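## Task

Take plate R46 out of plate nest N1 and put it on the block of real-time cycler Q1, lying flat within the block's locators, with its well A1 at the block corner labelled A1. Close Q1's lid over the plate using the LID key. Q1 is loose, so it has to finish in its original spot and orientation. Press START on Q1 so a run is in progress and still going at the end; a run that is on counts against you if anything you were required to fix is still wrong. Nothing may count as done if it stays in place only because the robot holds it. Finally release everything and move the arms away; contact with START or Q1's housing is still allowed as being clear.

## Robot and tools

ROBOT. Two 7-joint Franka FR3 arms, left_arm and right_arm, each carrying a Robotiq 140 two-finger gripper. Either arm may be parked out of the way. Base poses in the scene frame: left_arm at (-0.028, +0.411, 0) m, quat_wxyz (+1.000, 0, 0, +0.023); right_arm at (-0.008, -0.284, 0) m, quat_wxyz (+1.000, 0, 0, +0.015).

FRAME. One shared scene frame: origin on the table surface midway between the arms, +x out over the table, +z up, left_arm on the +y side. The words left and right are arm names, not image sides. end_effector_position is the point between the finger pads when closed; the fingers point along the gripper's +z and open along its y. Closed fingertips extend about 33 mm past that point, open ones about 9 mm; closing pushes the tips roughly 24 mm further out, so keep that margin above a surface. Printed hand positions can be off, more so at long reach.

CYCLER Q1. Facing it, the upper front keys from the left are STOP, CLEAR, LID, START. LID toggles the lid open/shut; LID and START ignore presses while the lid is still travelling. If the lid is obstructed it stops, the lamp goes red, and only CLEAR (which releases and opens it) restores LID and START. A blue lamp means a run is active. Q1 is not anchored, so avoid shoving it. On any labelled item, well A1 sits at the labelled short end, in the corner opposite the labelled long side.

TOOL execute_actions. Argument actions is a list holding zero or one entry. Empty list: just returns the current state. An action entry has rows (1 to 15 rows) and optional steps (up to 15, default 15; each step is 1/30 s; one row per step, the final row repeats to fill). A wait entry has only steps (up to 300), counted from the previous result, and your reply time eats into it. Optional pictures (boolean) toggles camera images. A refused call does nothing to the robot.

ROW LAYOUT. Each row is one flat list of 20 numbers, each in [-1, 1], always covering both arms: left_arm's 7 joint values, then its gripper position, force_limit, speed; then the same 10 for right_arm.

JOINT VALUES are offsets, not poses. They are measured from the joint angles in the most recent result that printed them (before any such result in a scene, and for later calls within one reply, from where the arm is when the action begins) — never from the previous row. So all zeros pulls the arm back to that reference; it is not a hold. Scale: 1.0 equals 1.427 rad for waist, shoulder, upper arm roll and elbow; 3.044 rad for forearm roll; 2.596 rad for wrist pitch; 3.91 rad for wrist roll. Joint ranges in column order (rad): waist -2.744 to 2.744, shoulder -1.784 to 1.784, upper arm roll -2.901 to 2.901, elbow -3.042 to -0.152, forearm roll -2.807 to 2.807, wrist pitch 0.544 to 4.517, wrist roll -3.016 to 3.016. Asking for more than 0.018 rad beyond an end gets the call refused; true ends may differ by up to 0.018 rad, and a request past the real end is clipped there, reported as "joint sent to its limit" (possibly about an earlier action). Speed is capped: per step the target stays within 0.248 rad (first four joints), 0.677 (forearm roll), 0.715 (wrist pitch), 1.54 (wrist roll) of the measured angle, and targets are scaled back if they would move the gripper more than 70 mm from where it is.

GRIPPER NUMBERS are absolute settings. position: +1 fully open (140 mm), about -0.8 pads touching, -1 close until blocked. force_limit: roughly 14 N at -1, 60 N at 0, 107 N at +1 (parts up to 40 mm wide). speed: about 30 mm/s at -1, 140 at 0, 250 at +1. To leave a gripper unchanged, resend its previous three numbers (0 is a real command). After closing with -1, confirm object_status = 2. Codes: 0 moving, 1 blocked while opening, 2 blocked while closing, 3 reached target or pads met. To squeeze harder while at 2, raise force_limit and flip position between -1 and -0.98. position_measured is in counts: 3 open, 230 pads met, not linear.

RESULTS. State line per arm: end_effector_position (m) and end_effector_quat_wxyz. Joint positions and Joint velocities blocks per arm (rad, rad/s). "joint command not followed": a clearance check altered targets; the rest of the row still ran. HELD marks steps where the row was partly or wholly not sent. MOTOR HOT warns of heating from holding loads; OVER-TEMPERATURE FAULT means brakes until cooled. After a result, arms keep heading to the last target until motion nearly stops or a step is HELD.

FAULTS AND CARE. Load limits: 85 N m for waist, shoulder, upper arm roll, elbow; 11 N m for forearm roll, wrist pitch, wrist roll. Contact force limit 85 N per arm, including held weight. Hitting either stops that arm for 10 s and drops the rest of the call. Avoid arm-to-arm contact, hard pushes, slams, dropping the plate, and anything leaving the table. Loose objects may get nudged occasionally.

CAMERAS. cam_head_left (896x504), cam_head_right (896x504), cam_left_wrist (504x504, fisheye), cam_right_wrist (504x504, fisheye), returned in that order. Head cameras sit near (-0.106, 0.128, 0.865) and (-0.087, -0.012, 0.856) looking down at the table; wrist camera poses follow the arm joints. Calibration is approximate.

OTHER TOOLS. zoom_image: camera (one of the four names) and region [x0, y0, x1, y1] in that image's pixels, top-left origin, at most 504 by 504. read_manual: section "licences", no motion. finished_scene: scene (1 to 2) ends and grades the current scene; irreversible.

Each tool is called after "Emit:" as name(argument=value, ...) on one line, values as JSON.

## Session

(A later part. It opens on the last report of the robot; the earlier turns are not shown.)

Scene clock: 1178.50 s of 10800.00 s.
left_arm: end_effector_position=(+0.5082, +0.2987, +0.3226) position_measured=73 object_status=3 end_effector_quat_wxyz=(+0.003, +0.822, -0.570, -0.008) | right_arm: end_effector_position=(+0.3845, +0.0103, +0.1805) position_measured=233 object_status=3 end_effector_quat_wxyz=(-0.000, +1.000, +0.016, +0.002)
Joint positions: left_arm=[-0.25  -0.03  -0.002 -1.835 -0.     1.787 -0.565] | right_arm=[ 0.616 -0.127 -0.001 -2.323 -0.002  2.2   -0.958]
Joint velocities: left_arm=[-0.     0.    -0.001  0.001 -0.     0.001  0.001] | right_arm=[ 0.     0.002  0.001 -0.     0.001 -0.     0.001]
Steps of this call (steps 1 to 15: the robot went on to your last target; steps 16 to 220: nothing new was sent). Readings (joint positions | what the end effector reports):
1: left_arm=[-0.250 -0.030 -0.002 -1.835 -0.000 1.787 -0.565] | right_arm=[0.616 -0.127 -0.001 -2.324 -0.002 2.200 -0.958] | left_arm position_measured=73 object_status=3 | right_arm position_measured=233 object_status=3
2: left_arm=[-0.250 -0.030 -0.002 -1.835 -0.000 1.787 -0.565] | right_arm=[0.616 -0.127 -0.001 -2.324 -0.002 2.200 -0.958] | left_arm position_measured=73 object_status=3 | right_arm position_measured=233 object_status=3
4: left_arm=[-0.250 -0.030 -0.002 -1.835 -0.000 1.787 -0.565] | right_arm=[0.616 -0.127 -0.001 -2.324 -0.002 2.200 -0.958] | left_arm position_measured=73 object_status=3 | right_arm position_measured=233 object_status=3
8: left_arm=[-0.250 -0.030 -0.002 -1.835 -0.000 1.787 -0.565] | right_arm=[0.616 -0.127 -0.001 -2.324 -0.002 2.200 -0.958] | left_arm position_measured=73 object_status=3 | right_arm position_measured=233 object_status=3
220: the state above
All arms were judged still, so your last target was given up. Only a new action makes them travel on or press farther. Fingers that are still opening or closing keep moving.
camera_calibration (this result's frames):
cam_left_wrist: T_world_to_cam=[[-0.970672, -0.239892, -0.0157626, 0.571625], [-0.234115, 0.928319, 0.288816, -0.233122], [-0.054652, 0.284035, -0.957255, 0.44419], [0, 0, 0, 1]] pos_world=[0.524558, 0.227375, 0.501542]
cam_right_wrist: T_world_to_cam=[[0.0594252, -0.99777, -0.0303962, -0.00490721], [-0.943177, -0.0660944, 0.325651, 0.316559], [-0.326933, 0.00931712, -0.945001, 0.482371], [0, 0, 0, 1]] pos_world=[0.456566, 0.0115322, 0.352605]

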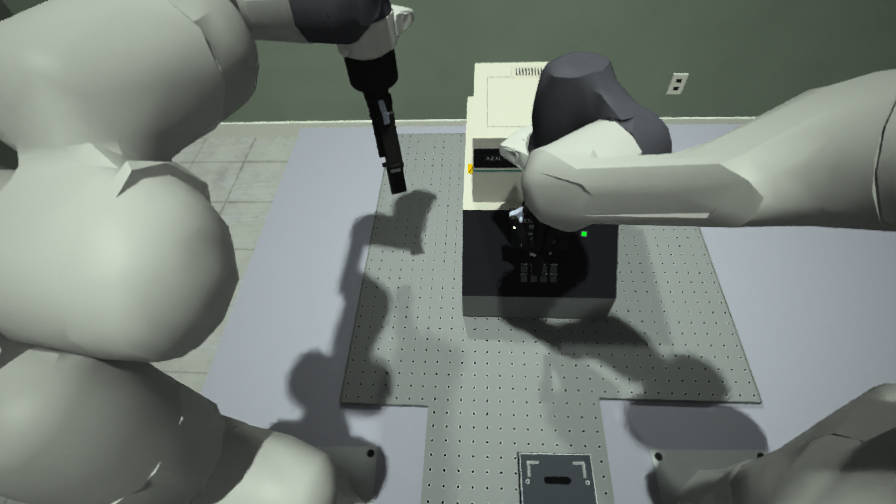

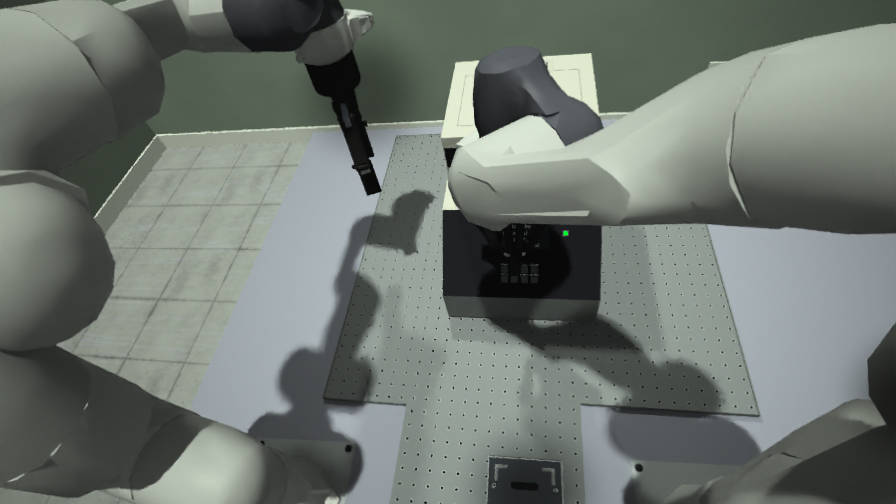

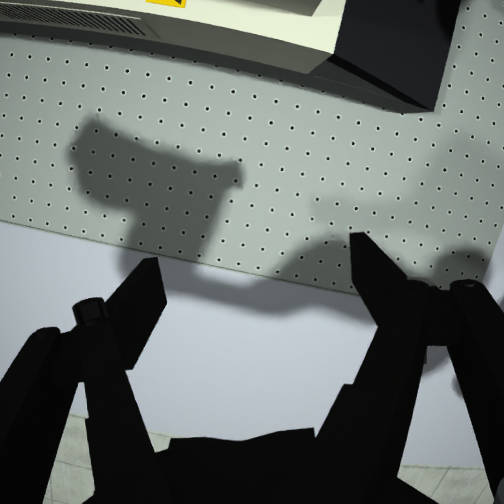

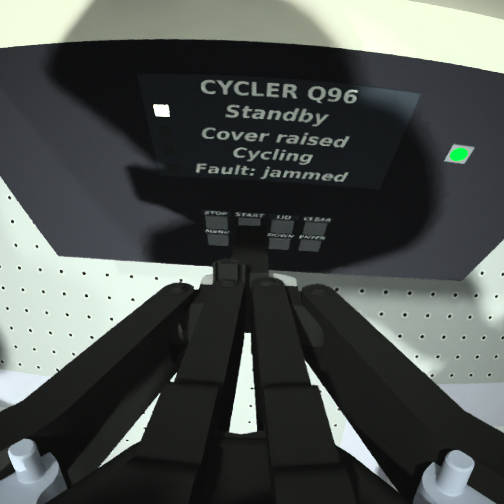

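Emit:
execute_actions(actions=[{"rows": [
[0,0,0,0,0,0,0,0.44,-0.3,0, 0.00116,0.0006,0,-0.00077,0,0.00369,0,-1,0,0.5],
[0,0,0,0,0,0,0,0.44,-0.3,0, 0.00212,0.00179,0,-0.00231,0,0.00587,0,-1,0,0.5],
[0,0,0,0,0,0,0,0.44,-0.3,0, 0.00289,0.00328,0,-0.00424,0,0.00788,0,-1,0,0.5],
[0,0,0,0,0,0,0,0.44,-0.3,0, 0.00347,0.00493,0,-0.00636,0,0.00972,0,-1,0,0.5],
[0,0,0,0,0,0,0,0.44,-0.3,0, 0.00385,0.00657,0,-0.00848,0,0.01156,0,-1,0,0.5],
[0,0,0,0,0,0,0,0.44,-0.3,0, 0.00385,0.00821,0,-0.0106,0,0.01324,0,-1,0,0.5],
[0,0,0,0,0,0,0,0.44,-0.3,0, 0.00385,0.00985,0,-0.01272,0,0.01475,0,-1,0,0.5],
[0,0,0,0,0,0,0,0.44,-0.3,0, 0.00385,0.0115,0,-0.01484,0,0.01592,0,-1,0,0.5],
[0,0,0,0,0,0,0,0.44,-0.3,0, 0.00385,0.01299,0,-0.01676,0,0.01676,0,-1,0,0.5],
[0,0,0,0,0,0,0,0.44,-0.3,0, 0.00385,0.01418,0,-0.01831,0,0.01676,0,-1,0,0.5],
[0,0,0,0,0,0,0,0.44,-0.3,0, 0.00385,0.01493,0,-0.01927,0,0.01676,0,-1,0,0.5]
], "steps": 15}], pictures=false)

Emit:
execute_actions(actions=[{"steps": 3}], pictures=false)

Emit:
execute_actions(actions=[{"rows": [
[0,0,0,0,0,0,0,0.44,-0.3,0, 0,-0.0015,0,0.0005,0,-0.003,0,-1,0,0.5],
[0,0,0,0,0,0,0,0.44,-0.3,0, 0,-0.0042,0,0.0012,0,-0.0062,0,-1,0,0.5],
[0,0,0,0,0,0,0,0.44,-0.3,0, 0,-0.0085,0,0.002,0,-0.0101,0,-1,0,0.5],
[0,0,0,0,0,0,0,0.44,-0.3,0, 0,-0.014,0,0.0028,0,-0.0144,0,-1,0,0.5],
[0,0,0,0,0,0,0,0.44,-0.3,0, 0,-0.0205,0,0.0035,0,-0.019,0,-1,0,0.5],
[0,0,0,0,0,0,0,0.44,-0.3,0, 0,-0.0276,0,0.004,0,-0.0236,0,-1,0,0.5],
[0,0,0,0,0,0,0,0.44,-0.3,0, 0,-0.035,0,0.004,0,-0.028,0,-1,0,0.5],
[0,0,0,0,0,0,0,0.44,-0.3,0, 0,-0.0425,0,0.004,0,-0.032,0,-1,0,0.5],
[0,0,0,0,0,0,0,0.44,-0.3,0, 0,-0.0497,0,0.004,0,-0.0355,0,-1,0,0.5],
[0,0,0,0,0,0,0,0.44,-0.3,0, 0,-0.0562,0,0.004,0,-0.0384,0,-1,0,0.5],
[0,0,0,0,0,0,0,0.44,-0.3,0, 0,-0.0618,0,0.004,0,-0.0405,0,-1,0,0.5],
[0,0,0,0,0,0,0,0.44,-0.3,0, 0,-0.0662,0,0.004,0,-0.0418,0,-1,0,0.5],
[0,0,0,0,0,0,0,0.44,-0.3,0, 0,-0.0691,0,0.004,0,-0.0423,0,-1,0,0.5],
[0,0,0,0,0,0,0,0.44,-0.3,0, 0,-0.0701,0,0.004,0,-0.0423,0,-1,0,0.5]
], "steps": 15}])

Scene clock: 1225.20 s of 10800.00 s.
left_arm: end_effector_position=(+0.5082, +0.2987, +0.3226) position_measured=73 object_status=3 end_effector_quat_wxyz=(+0.003, +0.822, -0.570, -0.008) | right_arm: end_effector_position=(+0.3809, +0.0101, +0.1658) position_measured=233 object_status=3 end_effector_quat_wxyz=(+0.002, +1.000, +0.018, -0.001)
Joint positions: left_arm=[-0.25  -0.03  -0.002 -1.835 -0.     1.787 -0.565] | right_arm=[ 0.62  -0.111 -0.001 -2.345 -0.002  2.231 -0.958]
Joint velocities: left_arm=[ 0.    -0.    -0.001 -0.     0.001 -0.    -0.003] | right_arm=[ 0.002 -0.    -0.    -0.002  0.001  0.003  0.002]
Steps of this call (steps 1 to 150: nothing new was sent; then 41.20 s passed at rest; steps 151 to 165: all 15 steps of this action). Readings (joint positions | what the end effector reports):
151: left_arm=[-0.250 -0.030 -0.002 -1.835 -0.000 1.787 -0.565] | right_arm=[0.616 -0.127 -0.001 -2.323 -0.002 2.201 -0.958] | left_arm position_measured=73 object_status=3 | right_arm position_measured=233 object_status=3
152: left_arm=[-0.250 -0.030 -0.002 -1.835 -0.000 1.787 -0.565] | right_arm=[0.617 -0.127 -0.001 -2.324 -0.002 2.202 -0.958] | left_arm position_measured=73 object_status=3 | right_arm position_measured=233 object_status=3
154: left_arm=[-0.250 -0.030 -0.002 -1.835 -0.000 1.787 -0.565] | right_arm=[0.618 -0.126 -0.001 -2.326 -0.002 2.208 -0.958] | left_arm position_measured=73 object_status=3 | right_arm position_measured=233 object_status=3
158: left_arm=[-0.250 -0.030 -0.002 -1.835 -0.000 1.787 -0.565] | right_arm=[0.620 -0.118 -0.001 -2.336 -0.002 2.221 -0.958] | left_arm position_measured=73 object_status=3 | right_arm position_measured=233 object_status=3
165: the state above

Scene clock: 1225.30 s of 10800.00 s.
left_arm: end_effector_position=(+0.5082, +0.2987, +0.3226) position_measured=73 object_status=3 end_effector_quat_wxyz=(+0.003, +0.822, -0.570, -0.008) | right_arm: end_effector_position=(+0.3809, +0.0101, +0.1658) position_measured=233 object_status=3 end_effector_quat_wxyz=(+0.002, +1.000, +0.018, -0.001)
Joint positions: left_arm=[-0.25  -0.03  -0.002 -1.835 -0.     1.787 -0.565] | right_arm=[ 0.62  -0.111 -0.001 -2.345 -0.002  2.231 -0.958]
Joint velocities: left_arm=[ 0.    -0.003  0.001  0.    -0.001  0.001  0.   ] | right_arm=[ 0.001 -0.    -0.    -0.001 -0.     0.001 -0.   ]
Steps of this call (steps 1 to 3: the robot went on to your last target). Readings (joint positions | what the end effector reports):
1: left_arm=[-0.250 -0.030 -0.002 -1.835 -0.000 1.787 -0.565] | right_arm=[0.620 -0.111 -0.001 -2.345 -0.002 2.231 -0.958] | left_arm position_measured=73 object_status=3 | right_arm position_measured=233 object_status=3
2: left_arm=[-0.250 -0.030 -0.002 -1.835 -0.000 1.787 -0.565] | right_arm=[0.620 -0.111 -0.001 -2.345 -0.002 2.231 -0.958] | left_arm position_measured=73 object_status=3 | right_arm position_measured=233 object_status=3
3: the state above

Scene clock: 1225.80 s of 10800.00 s.
left_arm: end_effector_position=(+0.5082, +0.2987, +0.3226) position_measured=73 object_status=3 end_effector_quat_wxyz=(+0.003, +0.822, -0.570, -0.008) | right_arm: end_effector_position=(+0.3719, +0.0032, +0.2058) position_measured=233 object_status=3 end_effector_quat_wxyz=(-0.002, +1.000, +0.018, +0.004)
Joint positions: left_arm=[-0.25  -0.03  -0.002 -1.835 -0.     1.787 -0.565] | right_arm=[ 0.62  -0.205 -0.001 -2.34  -0.002  2.145 -0.958]
Joint velocities: left_arm=[ 0.    -0.001 -0.    -0.002 -0.    -0.001 -0.001] | right_arm=[ 0.001 -0.106  0.001  0.011 -0.001 -0.106  0.   ]
Steps of this call (steps 1 to 15: all 15 steps of this action). Readings (joint positions | what the end effector reports):
1: left_arm=[-0.250 -0.030 -0.002 -1.835 -0.000 1.787 -0.565] | right_arm=[0.620 -0.112 -0.001 -2.345 -0.002 2.230 -0.958] | left_arm position_measured=73 object_status=3 | right_arm position_measured=233 object_status=3
2: left_arm=[-0.250 -0.030 -0.002 -1.835 -0.000 1.787 -0.565] | right_arm=[0.620 -0.113 -0.001 -2.345 -0.002 2.228 -0.958] | left_arm position_measured=73 object_status=3 | right_arm position_measured=233 object_status=3
4: left_arm=[-0.250 -0.030 -0.002 -1.835 -0.000 1.787 -0.565] | right_arm=[0.620 -0.118 -0.001 -2.345 -0.002 2.220 -0.958] | left_arm position_measured=73 object_status=3 | right_arm position_measured=233 object_status=3
8: left_arm=[-0.250 -0.030 -0.002 -1.835 -0.000 1.787 -0.565] | right_arm=[0.620 -0.147 -0.001 -2.344 -0.002 2.191 -0.958] | left_arm position_measured=73 object_status=3 | right_arm position_measured=233 object_status=3
15: the state above
camera_calibration (this result's frames):
cam_left_wrist: T_world_to_cam=[[-0.970671, -0.239893, -0.0157627, 0.571625], [-0.234116, 0.928319, 0.288815, -0.233122], [-0.0546519, 0.284035, -0.957255, 0.44419], [0, 0, 0, 1]] pos_world=[0.524558, 0.227375, 0.501542]
cam_right_wrist: T_world_to_cam=[[0.063465, -0.997399, -0.0341634, -0.0112051], [-0.944664, -0.0710786, 0.320246, 0.297681], [-0.321842, 0.0119485, -0.946718, 0.500719], [0, 0, 0, 1]] pos_world=[0.443072, 0.0039999, 0.378326]

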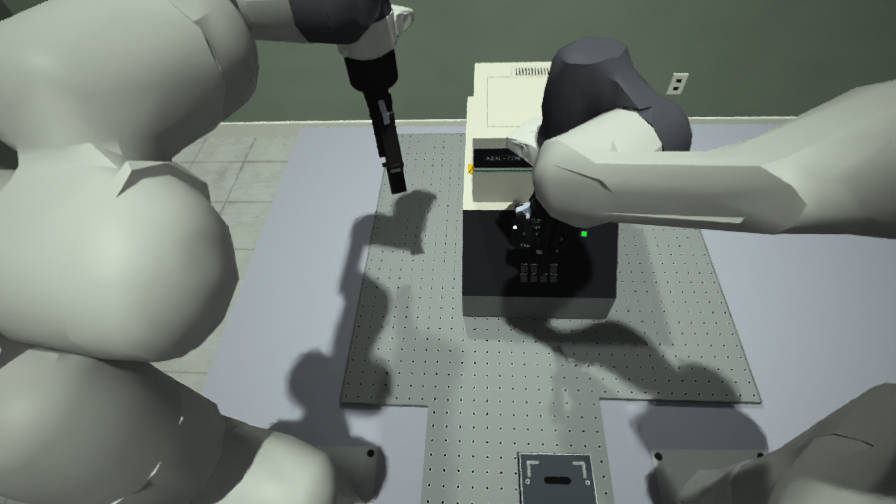

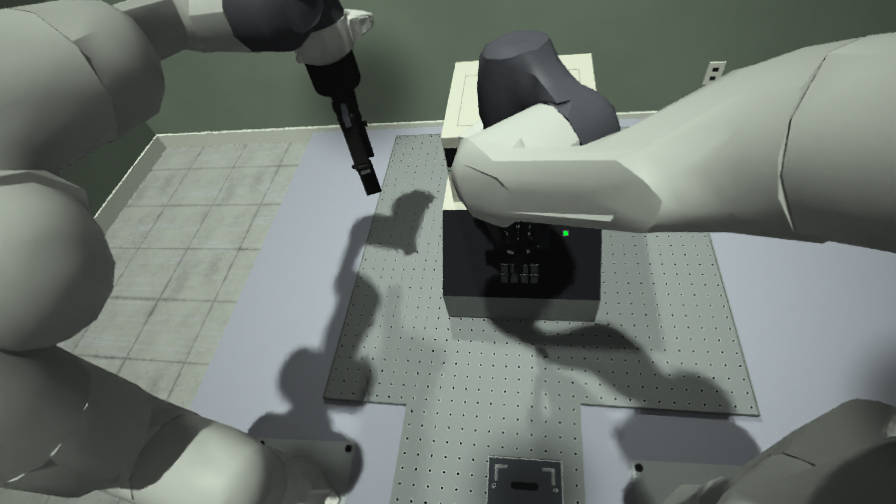

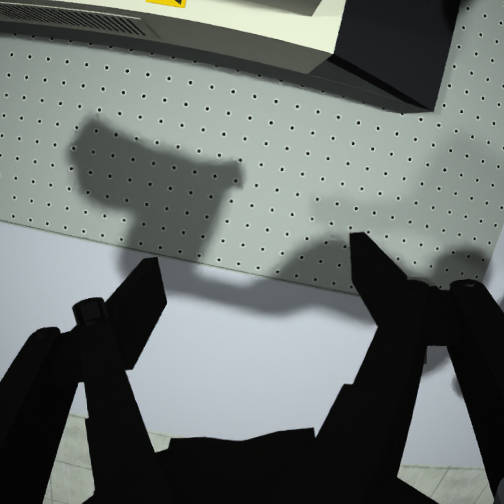

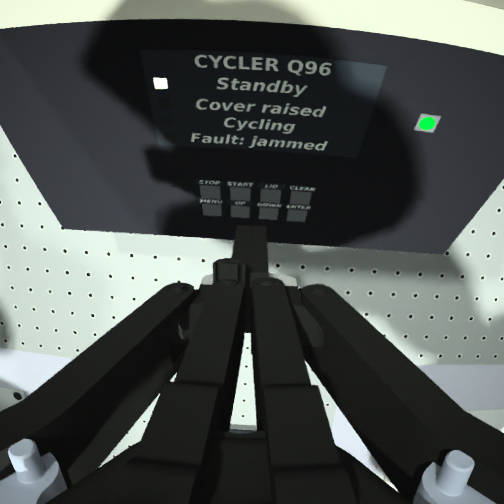

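Emit:
execute_actions(actions=[])

Emit:
zoom_image(camera="cam_right_wrist", region=[170, 150, 340, 260])

Emit:
zoom_image(camera="cam_head_left", region=[455, 50, 625, 325])

Scene clock: 1231.60 s of 10800.00 s.
left_arm: end_effector_position=(+0.5082, +0.2987, +0.3226) position_measured=73 object_status=3 end_effector_quat_wxyz=(+0.003, +0.822, -0.570, -0.008) | right_arm: end_effector_position=(+0.3676, -0.0000, +0.2063) position_measured=233 object_status=3 end_effector_quat_wxyz=(+0.002, +1.000, +0.018, -0.001)
Joint positions: left_arm=[-0.25  -0.03  -0.002 -1.835 -0.     1.787 -0.565] | right_arm=[ 0.62  -0.209 -0.001 -2.34  -0.002  2.126 -0.958]
Joint velocities: left_arm=[ 0.001  0.     0.     0.001  0.    -0.    -0.002] | right_arm=[-0.    -0.001  0.001  0.001 -0.     0.    -0.   ]
Steps of this call (steps 1 to 30: the robot went on to your last target; steps 31 to 90: nothing new was sent; then 2.80 s passed at rest). Readings (joint positions | what the end effector reports):
1: left_arm=[-0.250 -0.030 -0.002 -1.835 -0.000 1.787 -0.565] | right_arm=[0.620 -0.208 -0.001 -2.340 -0.002 2.142 -0.958] | left_arm position_measured=73 object_status=3 | right_arm position_measured=233 object_status=3
2: left_arm=[-0.250 -0.030 -0.002 -1.835 -0.000 1.787 -0.565] | right_arm=[0.620 -0.209 -0.001 -2.340 -0.002 2.139 -0.958] | left_arm position_measured=73 object_status=3 | right_arm position_measured=233 object_status=3
4: left_arm=[-0.250 -0.030 -0.002 -1.835 -0.000 1.787 -0.565] | right_arm=[0.620 -0.209 -0.001 -2.340 -0.002 2.135 -0.958] | left_arm position_measured=73 object_status=3 | right_arm position_measured=233 object_status=3
8: left_arm=[-0.250 -0.030 -0.002 -1.835 -0.000 1.787 -0.565] | right_arm=[0.620 -0.209 -0.001 -2.340 -0.002 2.130 -0.958] | left_arm position_measured=73 object_status=3 | right_arm position_measured=233 object_status=3
90: the state above
All arms were judged still, so your last target was given up. Only a new action makes them travel on or press farther. Fingers that are still opening or closing keep moving.
camera_calibration (this result's frames):
cam_left_wrist: T_world_to_cam=[[-0.970671, -0.239892, -0.0157626, 0.571625], [-0.234115, 0.928319, 0.288816, -0.233122], [-0.054652, 0.284035, -0.957255, 0.44419], [0, 0, 0, 1]] pos_world=[0.524558, 0.227375, 0.501542]
cam_right_wrist: T_world_to_cam=[[0.0630848, -0.997666, -0.0261403, -0.0157006], [-0.940903, -0.0681877, 0.331741, 0.28948], [-0.332749, 0.00366768, -0.943008, 0.503045], [0, 0, 0, 1]] pos_world=[0.440751, 0.00222996, 0.377933]

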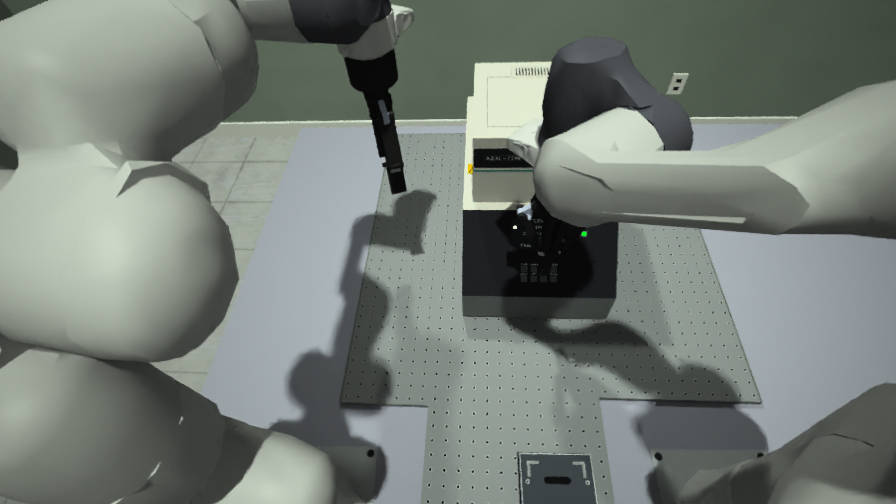

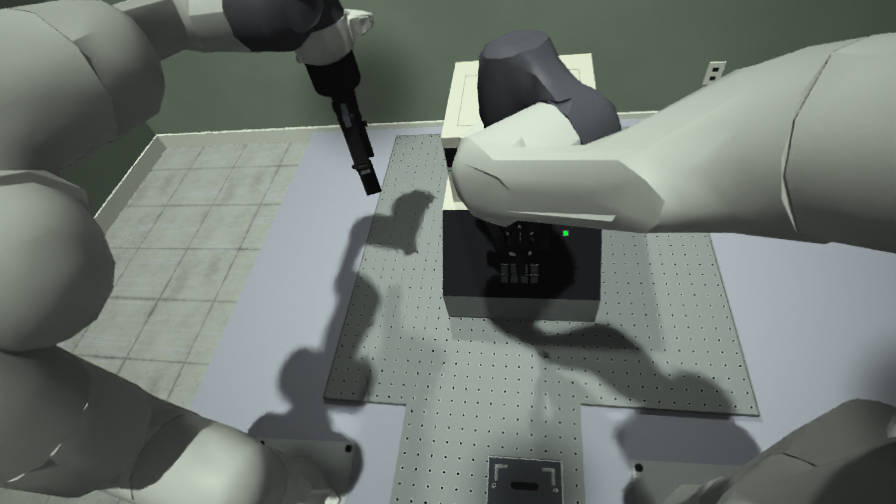

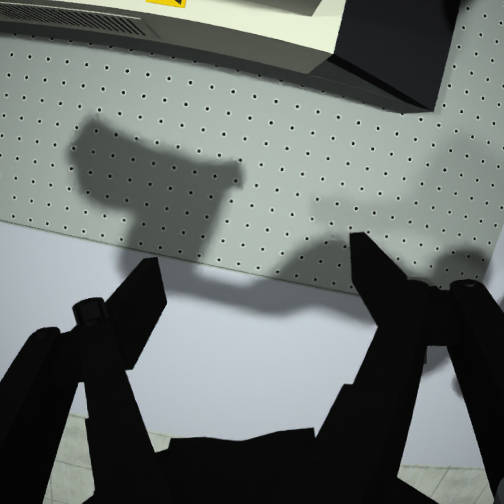

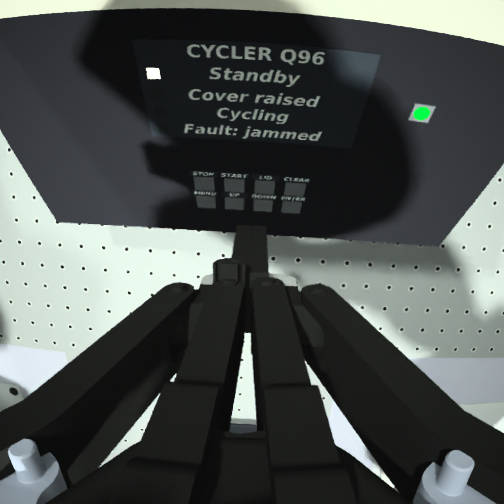

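Region (170, 150, 340, 260) of cam_right_wrist's 504x504 image, scaled by 2.965, with more detail than that image has; it fills the top 326 rows of this view, and the rest is white.

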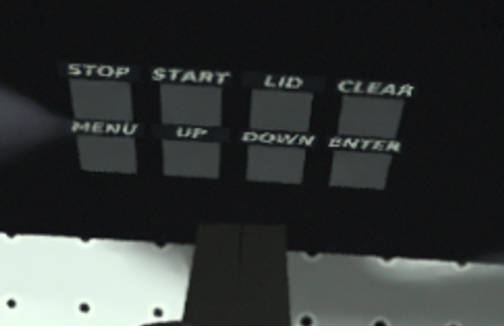

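Region (455, 50, 625, 325) of cam_head_left's 896x504 image, scaled by 1.833, with more detail than that image has; it fills the left 312 columns of this view, and the rest is white.

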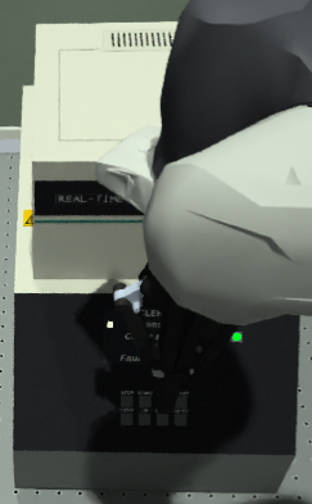

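Emit:
execute_actions(actions=[{"rows": [
[0,0,0,0,0,0,0,0.44,-0.3,0, -0.0008,0.00141,0,0.0004,0,0.00416,0,-1,0,0.5],
[0,0,0,0,0,0,0,0.44,-0.3,0, -0.0015,0.00533,0,0.00152,0,0.00832,0,-1,0,0.5],
[0,0,0,0,0,0,0,0.44,-0.3,0, -0.0021,0.01122,0,0.00321,0,0.01276,0,-1,0,0.5],
[0,0,0,0,0,0,0,0.44,-0.3,0, -0.0026,0.0184,0,0.00526,0,0.01719,0,-1,0,0.5],
[0,0,0,0,0,0,0,0.44,-0.3,0, -0.0028,0.02649,0,0.00757,0,0.02135,0,-1,0,0.5],
[0,0,0,0,0,0,0,0.44,-0.3,0, -0.0028,0.03483,0,0.00995,0,0.02468,0,-1,0,0.5],
[0,0,0,0,0,0,0,0.44,-0.3,0, -0.0028,0.04292,0,0.01226,0,0.0269,0,-1,0,0.5],
[0,0,0,0,0,0,0,0.44,-0.3,0, -0.0028,0.0501,0,0.01431,0,0.02773,0,-1,0,0.5],
[0,0,0,0,0,0,0,0.44,-0.3,0, -0.0028,0.05599,0,0.016,0,0.02773,0,-1,0,0.5],
[0,0,0,0,0,0,0,0.44,-0.3,0, -0.0028,0.05991,0,0.01712,0,0.02773,0,-1,0,0.5],
[0,0,0,0,0,0,0,0.44,-0.3,0, -0.0028,0.06132,0,0.01752,0,0.02773,0,-1,0,0.5]
], "steps": 15}], pictures=false)

Emit:
execute_actions(actions=[{"steps": 7}], pictures=false)

Emit:
execute_actions(actions=[{"rows": [
[0,0,0,0,0,0,0,0.44,-0.3,0, 0,0.00065,0,-0.00051,0,0.00447,0,-1,0,0.5],
[0,0,0,0,0,0,0,0.44,-0.3,0, 0,0.00195,0,-0.00154,0,0.0067,0,-1,0,0.5],
[0,0,0,0,0,0,0,0.44,-0.3,0, 0,0.00368,0,-0.00291,0,0.00894,0,-1,0,0.5],
[0,0,0,0,0,0,0,0.44,-0.3,0, 0,0.00563,0,-0.00445,0,0.01095,0,-1,0,0.5],
[0,0,0,0,0,0,0,0.44,-0.3,0, 0,0.00758,0,-0.00599,0,0.01296,0,-1,0,0.5],
[0,0,0,0,0,0,0,0.44,-0.3,0, 0,0.00953,0,-0.00752,0,0.01497,0,-1,0,0.5],
[0,0,0,0,0,0,0,0.44,-0.3,0, 0,0.01147,0,-0.00906,0,0.01698,0,-1,0,0.5],
[0,0,0,0,0,0,0,0.44,-0.3,0, 0,0.01342,0,-0.0106,0,0.01877,0,-1,0,0.5],
[0,0,0,0,0,0,0,0.44,-0.3,0, 0,0.01537,0,-0.01214,0,0.02033,0,-1,0,0.5],
[0,0,0,0,0,0,0,0.44,-0.3,0, 0,0.01732,0,-0.01368,0,0.02145,0,-1,0,0.5],
[0,0,0,0,0,0,0,0.44,-0.3,0, 0,0.01905,0,-0.01505,0,0.02234,0,-1,0,0.5],
[0,0,0,0,0,0,0,0.44,-0.3,0, 0,0.02057,0,-0.01625,0,0.02234,0,-1,0,0.5],
[0,0,0,0,0,0,0,0.44,-0.3,0, 0,0.02165,0,-0.0171,0,0.02234,0,-1,0,0.5]
], "steps": 15}], pictures=false)

Emit:
execute_actions(actions=[{"steps": 5}])

Scene clock: 1336.60 s of 10800.00 s.
left_arm: end_effector_position=(+0.5082, +0.2987, +0.3226) position_measured=73 object_status=3 end_effector_quat_wxyz=(+0.003, +0.822, -0.570, -0.008) | right_arm: end_effector_position=(+0.3817, +0.0093, +0.1796) position_measured=233 object_status=3 end_effector_quat_wxyz=(+0.004, +1.000, +0.017, -0.003)
Joint positions: left_arm=[-0.25  -0.03  -0.002 -1.835 -0.     1.787 -0.565] | right_arm=[ 0.618 -0.124 -0.001 -2.319 -0.002  2.186 -0.958]
Joint velocities: left_arm=[-0.     0.     0.001 -0.    -0.    -0.001 -0.001] | right_arm=[ 0.     0.016 -0.     0.013 -0.     0.039  0.001]
Steps of this call (steps 1 to 90: nothing new was sent; then 101.50 s passed at rest; steps 91 to 105: all 15 steps of this action). Readings (joint positions | what the end effector reports):
91: left_arm=[-0.250 -0.030 -0.002 -1.835 -0.000 1.787 -0.565] | right_arm=[0.620 -0.209 -0.001 -2.340 -0.002 2.127 -0.958] | left_arm position_measured=73 object_status=3 | right_arm position_measured=233 object_status=3
92: left_arm=[-0.250 -0.030 -0.002 -1.835 -0.000 1.787 -0.565] | right_arm=[0.620 -0.209 -0.001 -2.340 -0.002 2.130 -0.958] | left_arm position_measured=73 object_status=3 | right_arm position_measured=233 object_status=3
94: left_arm=[-0.250 -0.030 -0.002 -1.835 -0.000 1.787 -0.565] | right_arm=[0.620 -0.201 -0.001 -2.337 -0.002 2.140 -0.958] | left_arm position_measured=73 object_status=3 | right_arm position_measured=233 object_status=3
98: left_arm=[-0.250 -0.030 -0.002 -1.835 -0.000 1.787 -0.565] | right_arm=[0.618 -0.164 -0.001 -2.327 -0.002 2.167 -0.958] | left_arm position_measured=73 object_status=3 | right_arm position_measured=233 object_status=3
105: the state above

Scene clock: 1336.83 s of 10800.00 s.
left_arm: end_effector_position=(+0.5082, +0.2987, +0.3226) position_measured=73 object_status=3 end_effector_quat_wxyz=(+0.003, +0.822, -0.570, -0.008) | right_arm: end_effector_position=(+0.3838, +0.0109, +0.1809) position_measured=233 object_status=3 end_effector_quat_wxyz=(+0.001, +1.000, +0.017, -0.000)
Joint positions: left_arm=[-0.25  -0.03  -0.002 -1.835 -0.     1.787 -0.565] | right_arm=[ 0.618 -0.123 -0.001 -2.317 -0.002  2.192 -0.958]
Joint velocities: left_arm=[-0.     0.001  0.     0.003 -0.001 -0.001 -0.001] | right_arm=[-0.     0.001 -0.001 -0.     0.001  0.01   0.   ]
Steps of this call (steps 1 to 7: the robot went on to your last target). Readings (joint positions | what the end effector reports):
1: left_arm=[-0.250 -0.030 -0.002 -1.835 -0.000 1.787 -0.565] | right_arm=[0.618 -0.123 -0.001 -2.319 -0.002 2.188 -0.958] | left_arm position_measured=73 object_status=3 | right_arm position_measured=233 object_status=3
2: left_arm=[-0.250 -0.030 -0.002 -1.835 -0.000 1.787 -0.565] | right_arm=[0.618 -0.123 -0.001 -2.318 -0.002 2.189 -0.958] | left_arm position_measured=73 object_status=3 | right_arm position_measured=233 object_status=3
4: left_arm=[-0.250 -0.030 -0.002 -1.835 -0.000 1.787 -0.565] | right_arm=[0.618 -0.123 -0.001 -2.318 -0.002 2.190 -0.958] | left_arm position_measured=73 object_status=3 | right_arm position_measured=233 object_status=3
7: the state above

Scene clock: 1337.33 s of 10800.00 s.
left_arm: end_effector_position=(+0.5082, +0.2987, +0.3226) position_measured=73 object_status=3 end_effector_quat_wxyz=(+0.003, +0.822, -0.570, -0.008) | right_arm: end_effector_position=(+0.3858, +0.0124, +0.1692) position_measured=233 object_status=3 end_effector_quat_wxyz=(-0.001, +1.000, +0.017, +0.002)
Joint positions: left_arm=[-0.25  -0.03  -0.002 -1.835 -0.     1.787 -0.565] | right_arm=[ 0.618 -0.106 -0.001 -2.332 -0.002  2.231 -0.958]
Joint velocities: left_arm=[ 0.001  0.001 -0.002  0.001  0.     0.001  0.   ] | right_arm=[-0.001 -0.003  0.    -0.004  0.     0.005 -0.001]
Steps of this call (steps 1 to 15: all 15 steps of this action). Readings (joint positions | what the end effector reports):
1: left_arm=[-0.250 -0.030 -0.002 -1.835 -0.000 1.787 -0.565] | right_arm=[0.618 -0.123 -0.001 -2.317 -0.002 2.193 -0.958] | left_arm position_measured=73 object_status=3 | right_arm position_measured=233 object_status=3
2: left_arm=[-0.250 -0.030 -0.002 -1.835 -0.000 1.787 -0.565] | right_arm=[0.618 -0.123 -0.001 -2.317 -0.002 2.195 -0.958] | left_arm position_measured=73 object_status=3 | right_arm position_measured=233 object_status=3
4: left_arm=[-0.250 -0.030 -0.002 -1.835 -0.000 1.787 -0.565] | right_arm=[0.618 -0.122 -0.001 -2.318 -0.002 2.201 -0.958] | left_arm position_measured=73 object_status=3 | right_arm position_measured=233 object_status=3
8: left_arm=[-0.250 -0.030 -0.002 -1.835 -0.000 1.787 -0.565] | right_arm=[0.618 -0.113 -0.001 -2.325 -0.002 2.217 -0.958] | left_arm position_measured=73 object_status=3 | right_arm position_measured=233 object_status=3
15: the state above

Scene clock: 1337.50 s of 10800.00 s.
left_arm: end_effector_position=(+0.5082, +0.2987, +0.3226) position_measured=73 object_status=3 end_effector_quat_wxyz=(+0.003, +0.822, -0.570, -0.008) | right_arm: end_effector_position=(+0.3858, +0.0124, +0.1692) position_measured=233 object_status=3 end_effector_quat_wxyz=(-0.001, +1.000, +0.017, +0.002)
Joint positions: left_arm=[-0.25  -0.03  -0.002 -1.835 -0.     1.787 -0.565] | right_arm=[ 0.618 -0.106 -0.001 -2.333 -0.002  2.231 -0.958]
Joint velocities: left_arm=[-0.001  0.     0.002  0.    -0.     0.    -0.002] | right_arm=[ 0.001 -0.001 -0.001 -0.002  0.     0.001  0.001]
Steps of this call (steps 1 to 5: the robot went on to your last target). Readings (joint positions | what the end effector reports):
1: left_arm=[-0.250 -0.030 -0.002 -1.835 -0.000 1.787 -0.565] | right_arm=[0.618 -0.106 -0.001 -2.332 -0.002 2.231 -0.958] | left_arm position_measured=73 object_status=3 | right_arm position_measured=233 object_status=3
2: left_arm=[-0.250 -0.030 -0.002 -1.835 -0.000 1.787 -0.565] | right_arm=[0.618 -0.106 -0.001 -2.332 -0.002 2.231 -0.958] | left_arm position_measured=73 object_status=3 | right_arm position_measured=233 object_status=3
4: left_arm=[-0.250 -0.030 -0.002 -1.835 -0.000 1.787 -0.565] | right_arm=[0.618 -0.106 -0.001 -2.333 -0.002 2.231 -0.958] | left_arm position_measured=73 object_status=3 | right_arm position_measured=233 object_status=3
5: the state above
camera_calibration (this result's frames):
cam_left_wrist: T_world_to_cam=[[-0.970672, -0.239892, -0.0157625, 0.571625], [-0.234115, 0.928319, 0.288816, -0.233122], [-0.0546521, 0.284035, -0.957255, 0.44419], [0, 0, 0, 1]] pos_world=[0.524558, 0.227375, 0.501542]
cam_right_wrist: T_world_to_cam=[[0.0612086, -0.997636, -0.0312417, -0.00384383], [-0.943445, -0.0680449, 0.324471, 0.321937], [-0.32583, 0.00961438, -0.94538, 0.471675], [0, 0, 0, 1]] pos_world=[0.45765, 0.0135365, 0.341333]

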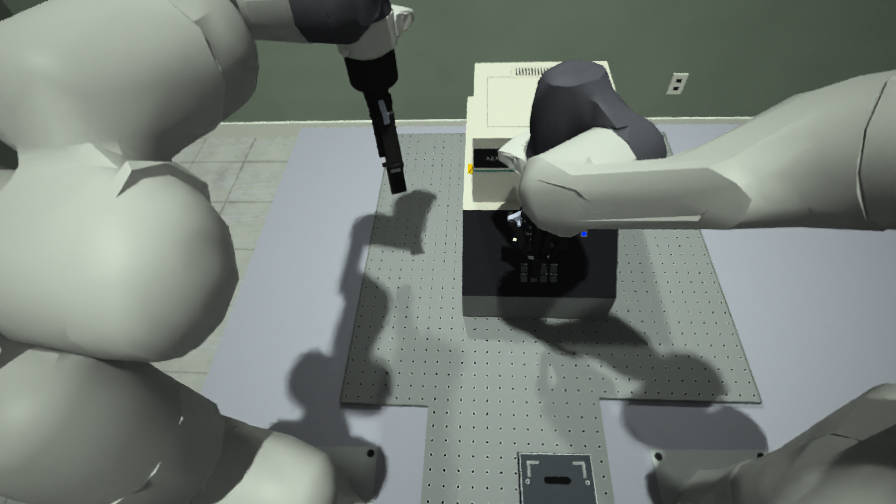

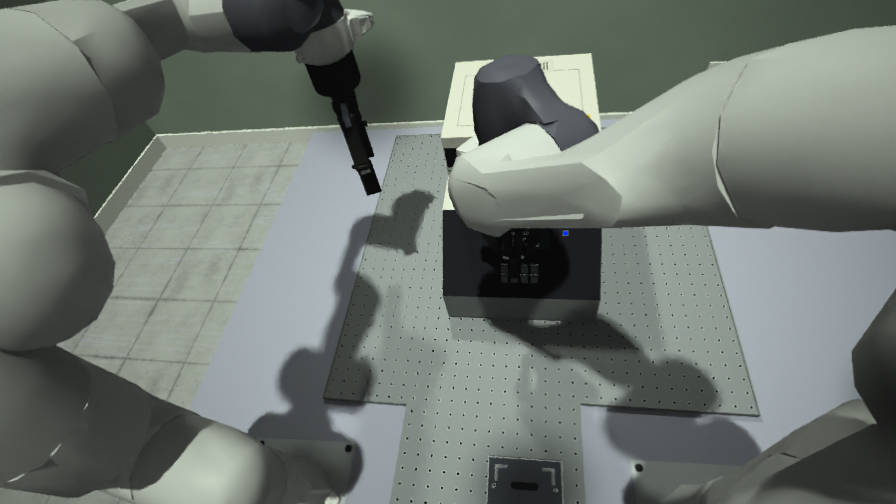

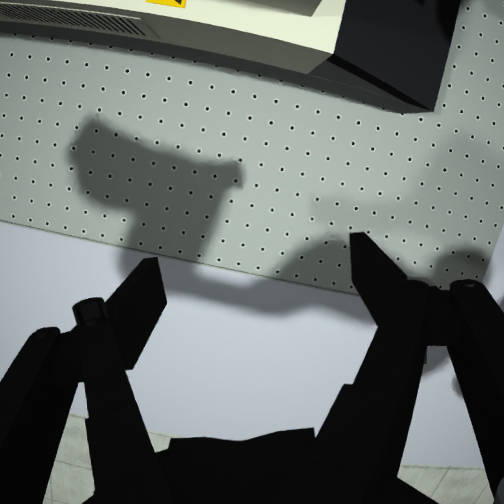

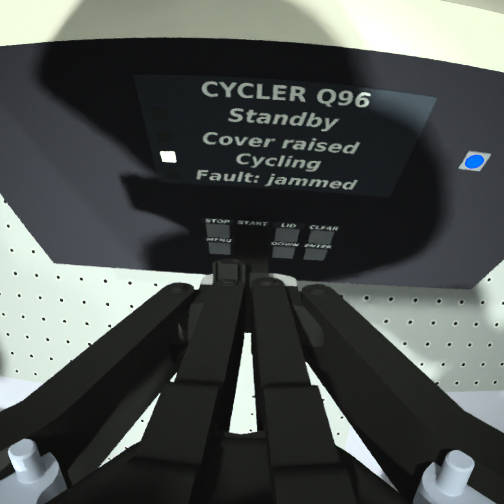

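Blue, Cycling. Lifting clear.

Emit:
execute_actions(actions=[{"rows": [
[0,0,0,0,0,0,0,0.44,-0.3,0, 0,-0.0012,0,0.0004,0,-0.0025,0,-1,0,0.5],
[0,0,0,0,0,0,0,0.44,-0.3,0, 0,-0.0034,0,0.001,0,-0.0052,0,-1,0,0.5],
[0,0,0,0,0,0,0,0.44,-0.3,0, 0,-0.0068,0,0.0016,0,-0.0084,0,-1,0,0.5],
[0,0,0,0,0,0,0,0.44,-0.3,0, 0,-0.0112,0,0.0022,0,-0.0119,0,-1,0,0.5],
[0,0,0,0,0,0,0,0.44,-0.3,0, 0,-0.0164,0,0.0028,0,-0.0156,0,-1,0,0.5],
[0,0,0,0,0,0,0,0.44,-0.3,0, 0,-0.0221,0,0.0032,0,-0.0193,0,-1,0,0.5],
[0,0,0,0,0,0,0,0.44,-0.3,0, 0,-0.028,0,0.0032,0,-0.0228,0,-1,0,0.5],
[0,0,0,0,0,0,0,0.44,-0.3,0, 0,-0.034,0,0.0032,0,-0.026,0,-1,0,0.5],
[0,0,0,0,0,0,0,0.44,-0.3,0, 0,-0.0398,0,0.0032,0,-0.0288,0,-1,0,0.5],
[0,0,0,0,0,0,0,0.44,-0.3,0, 0,-0.045,0,0.0032,0,-0.0311,0,-1,0,0.5],
[0,0,0,0,0,0,0,0.44,-0.3,0, 0,-0.0494,0,0.0032,0,-0.0328,0,-1,0,0.5],
[0,0,0,0,0,0,0,0.44,-0.3,0, 0,-0.053,0,0.0032,0,-0.0338,0,-1,0,0.5],
[0,0,0,0,0,0,0,0.44,-0.3,0, 0,-0.0553,0,0.0032,0,-0.0342,0,-1,0,0.5],
[0,0,0,0,0,0,0,0.44,-0.3,0, 0,-0.0561,0,0.0032,0,-0.0342,0,-1,0,0.5]
], "steps": 15}])

Scene clock: 1351.00 s of 10800.00 s.
left_arm: end_effector_position=(+0.5082, +0.2987, +0.3226) position_measured=73 object_status=3 end_effector_quat_wxyz=(+0.003, +0.822, -0.570, -0.008) | right_arm: end_effector_position=(+0.3783, +0.0070, +0.2011) position_measured=233 object_status=3 end_effector_quat_wxyz=(-0.003, +1.000, +0.017, +0.006)
Joint positions: left_arm=[-0.25  -0.03  -0.002 -1.835 -0.     1.787 -0.565] | right_arm=[ 0.618 -0.181 -0.001 -2.329 -0.002  2.162 -0.958]
Joint velocities: left_arm=[-0.001 -0.001 -0.    -0.     0.     0.001  0.001] | right_arm=[-0.001 -0.085 -0.001  0.01  -0.    -0.083  0.001]
Steps of this call (steps 1 to 15: the robot went on to your last target; steps 16 to 90: nothing new was sent; then 10.00 s passed at rest; steps 91 to 105: all 15 steps of this action). Readings (joint positions | what the end effector reports):
91: left_arm=[-0.250 -0.030 -0.002 -1.835 -0.000 1.787 -0.565] | right_arm=[0.618 -0.108 -0.001 -2.333 -0.002 2.230 -0.958] | left_arm position_measured=73 object_status=3 | right_arm position_measured=233 object_status=3
92: left_arm=[-0.250 -0.030 -0.002 -1.835 -0.000 1.787 -0.565] | right_arm=[0.618 -0.109 -0.001 -2.333 -0.002 2.228 -0.958] | left_arm position_measured=73 object_status=3 | right_arm position_measured=233 object_status=3
94: left_arm=[-0.250 -0.030 -0.002 -1.835 -0.000 1.787 -0.565] | right_arm=[0.618 -0.112 -0.001 -2.333 -0.002 2.222 -0.958] | left_arm position_measured=73 object_status=3 | right_arm position_measured=233 object_status=3
98: left_arm=[-0.250 -0.030 -0.002 -1.835 -0.000 1.787 -0.565] | right_arm=[0.618 -0.135 -0.001 -2.332 -0.002 2.198 -0.958] | left_arm position_measured=73 object_status=3 | right_arm position_measured=233 object_status=3
105: the state above
camera_calibration (this result's frames):
cam_left_wrist: T_world_to_cam=[[-0.970672, -0.239892, -0.0157628, 0.571625], [-0.234115, 0.928319, 0.288816, -0.233122], [-0.0546518, 0.284035, -0.957255, 0.44419], [0, 0, 0, 1]] pos_world=[0.524558, 0.227375, 0.501542]
cam_right_wrist: T_world_to_cam=[[0.0615797, -0.997435, -0.0364864, -0.00689719], [-0.94582, -0.0699911, 0.317057, 0.30657], [-0.318797, 0.0149853, -0.947705, 0.497282], [0, 0, 0, 1]] pos_world=[0.448917, 0.00712575, 0.373825]

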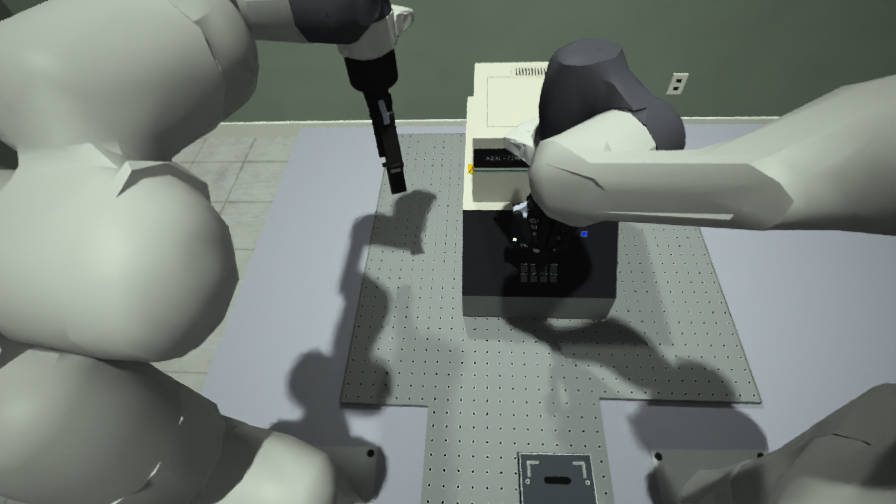

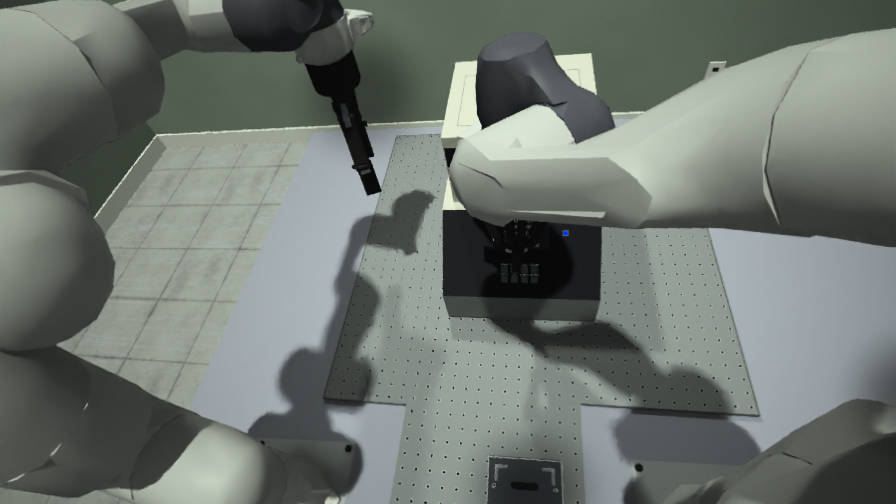

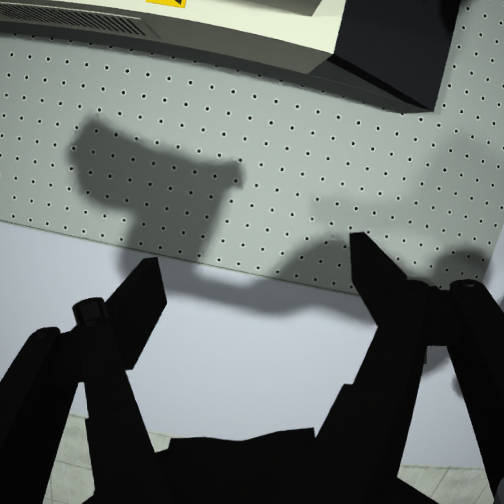

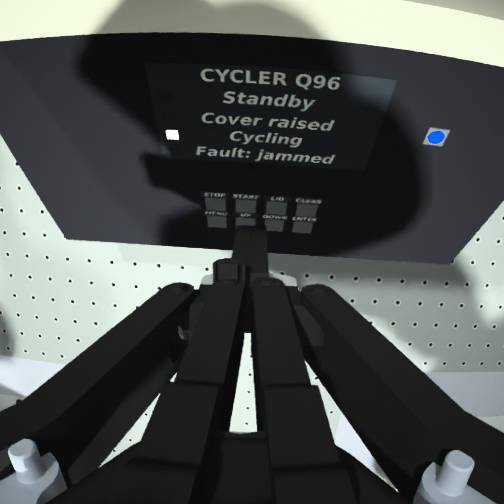

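Run is on, cycler unmoved, both arms clear.

Emit:
finished_scene(scene=2)

The scene is finished: the task was done.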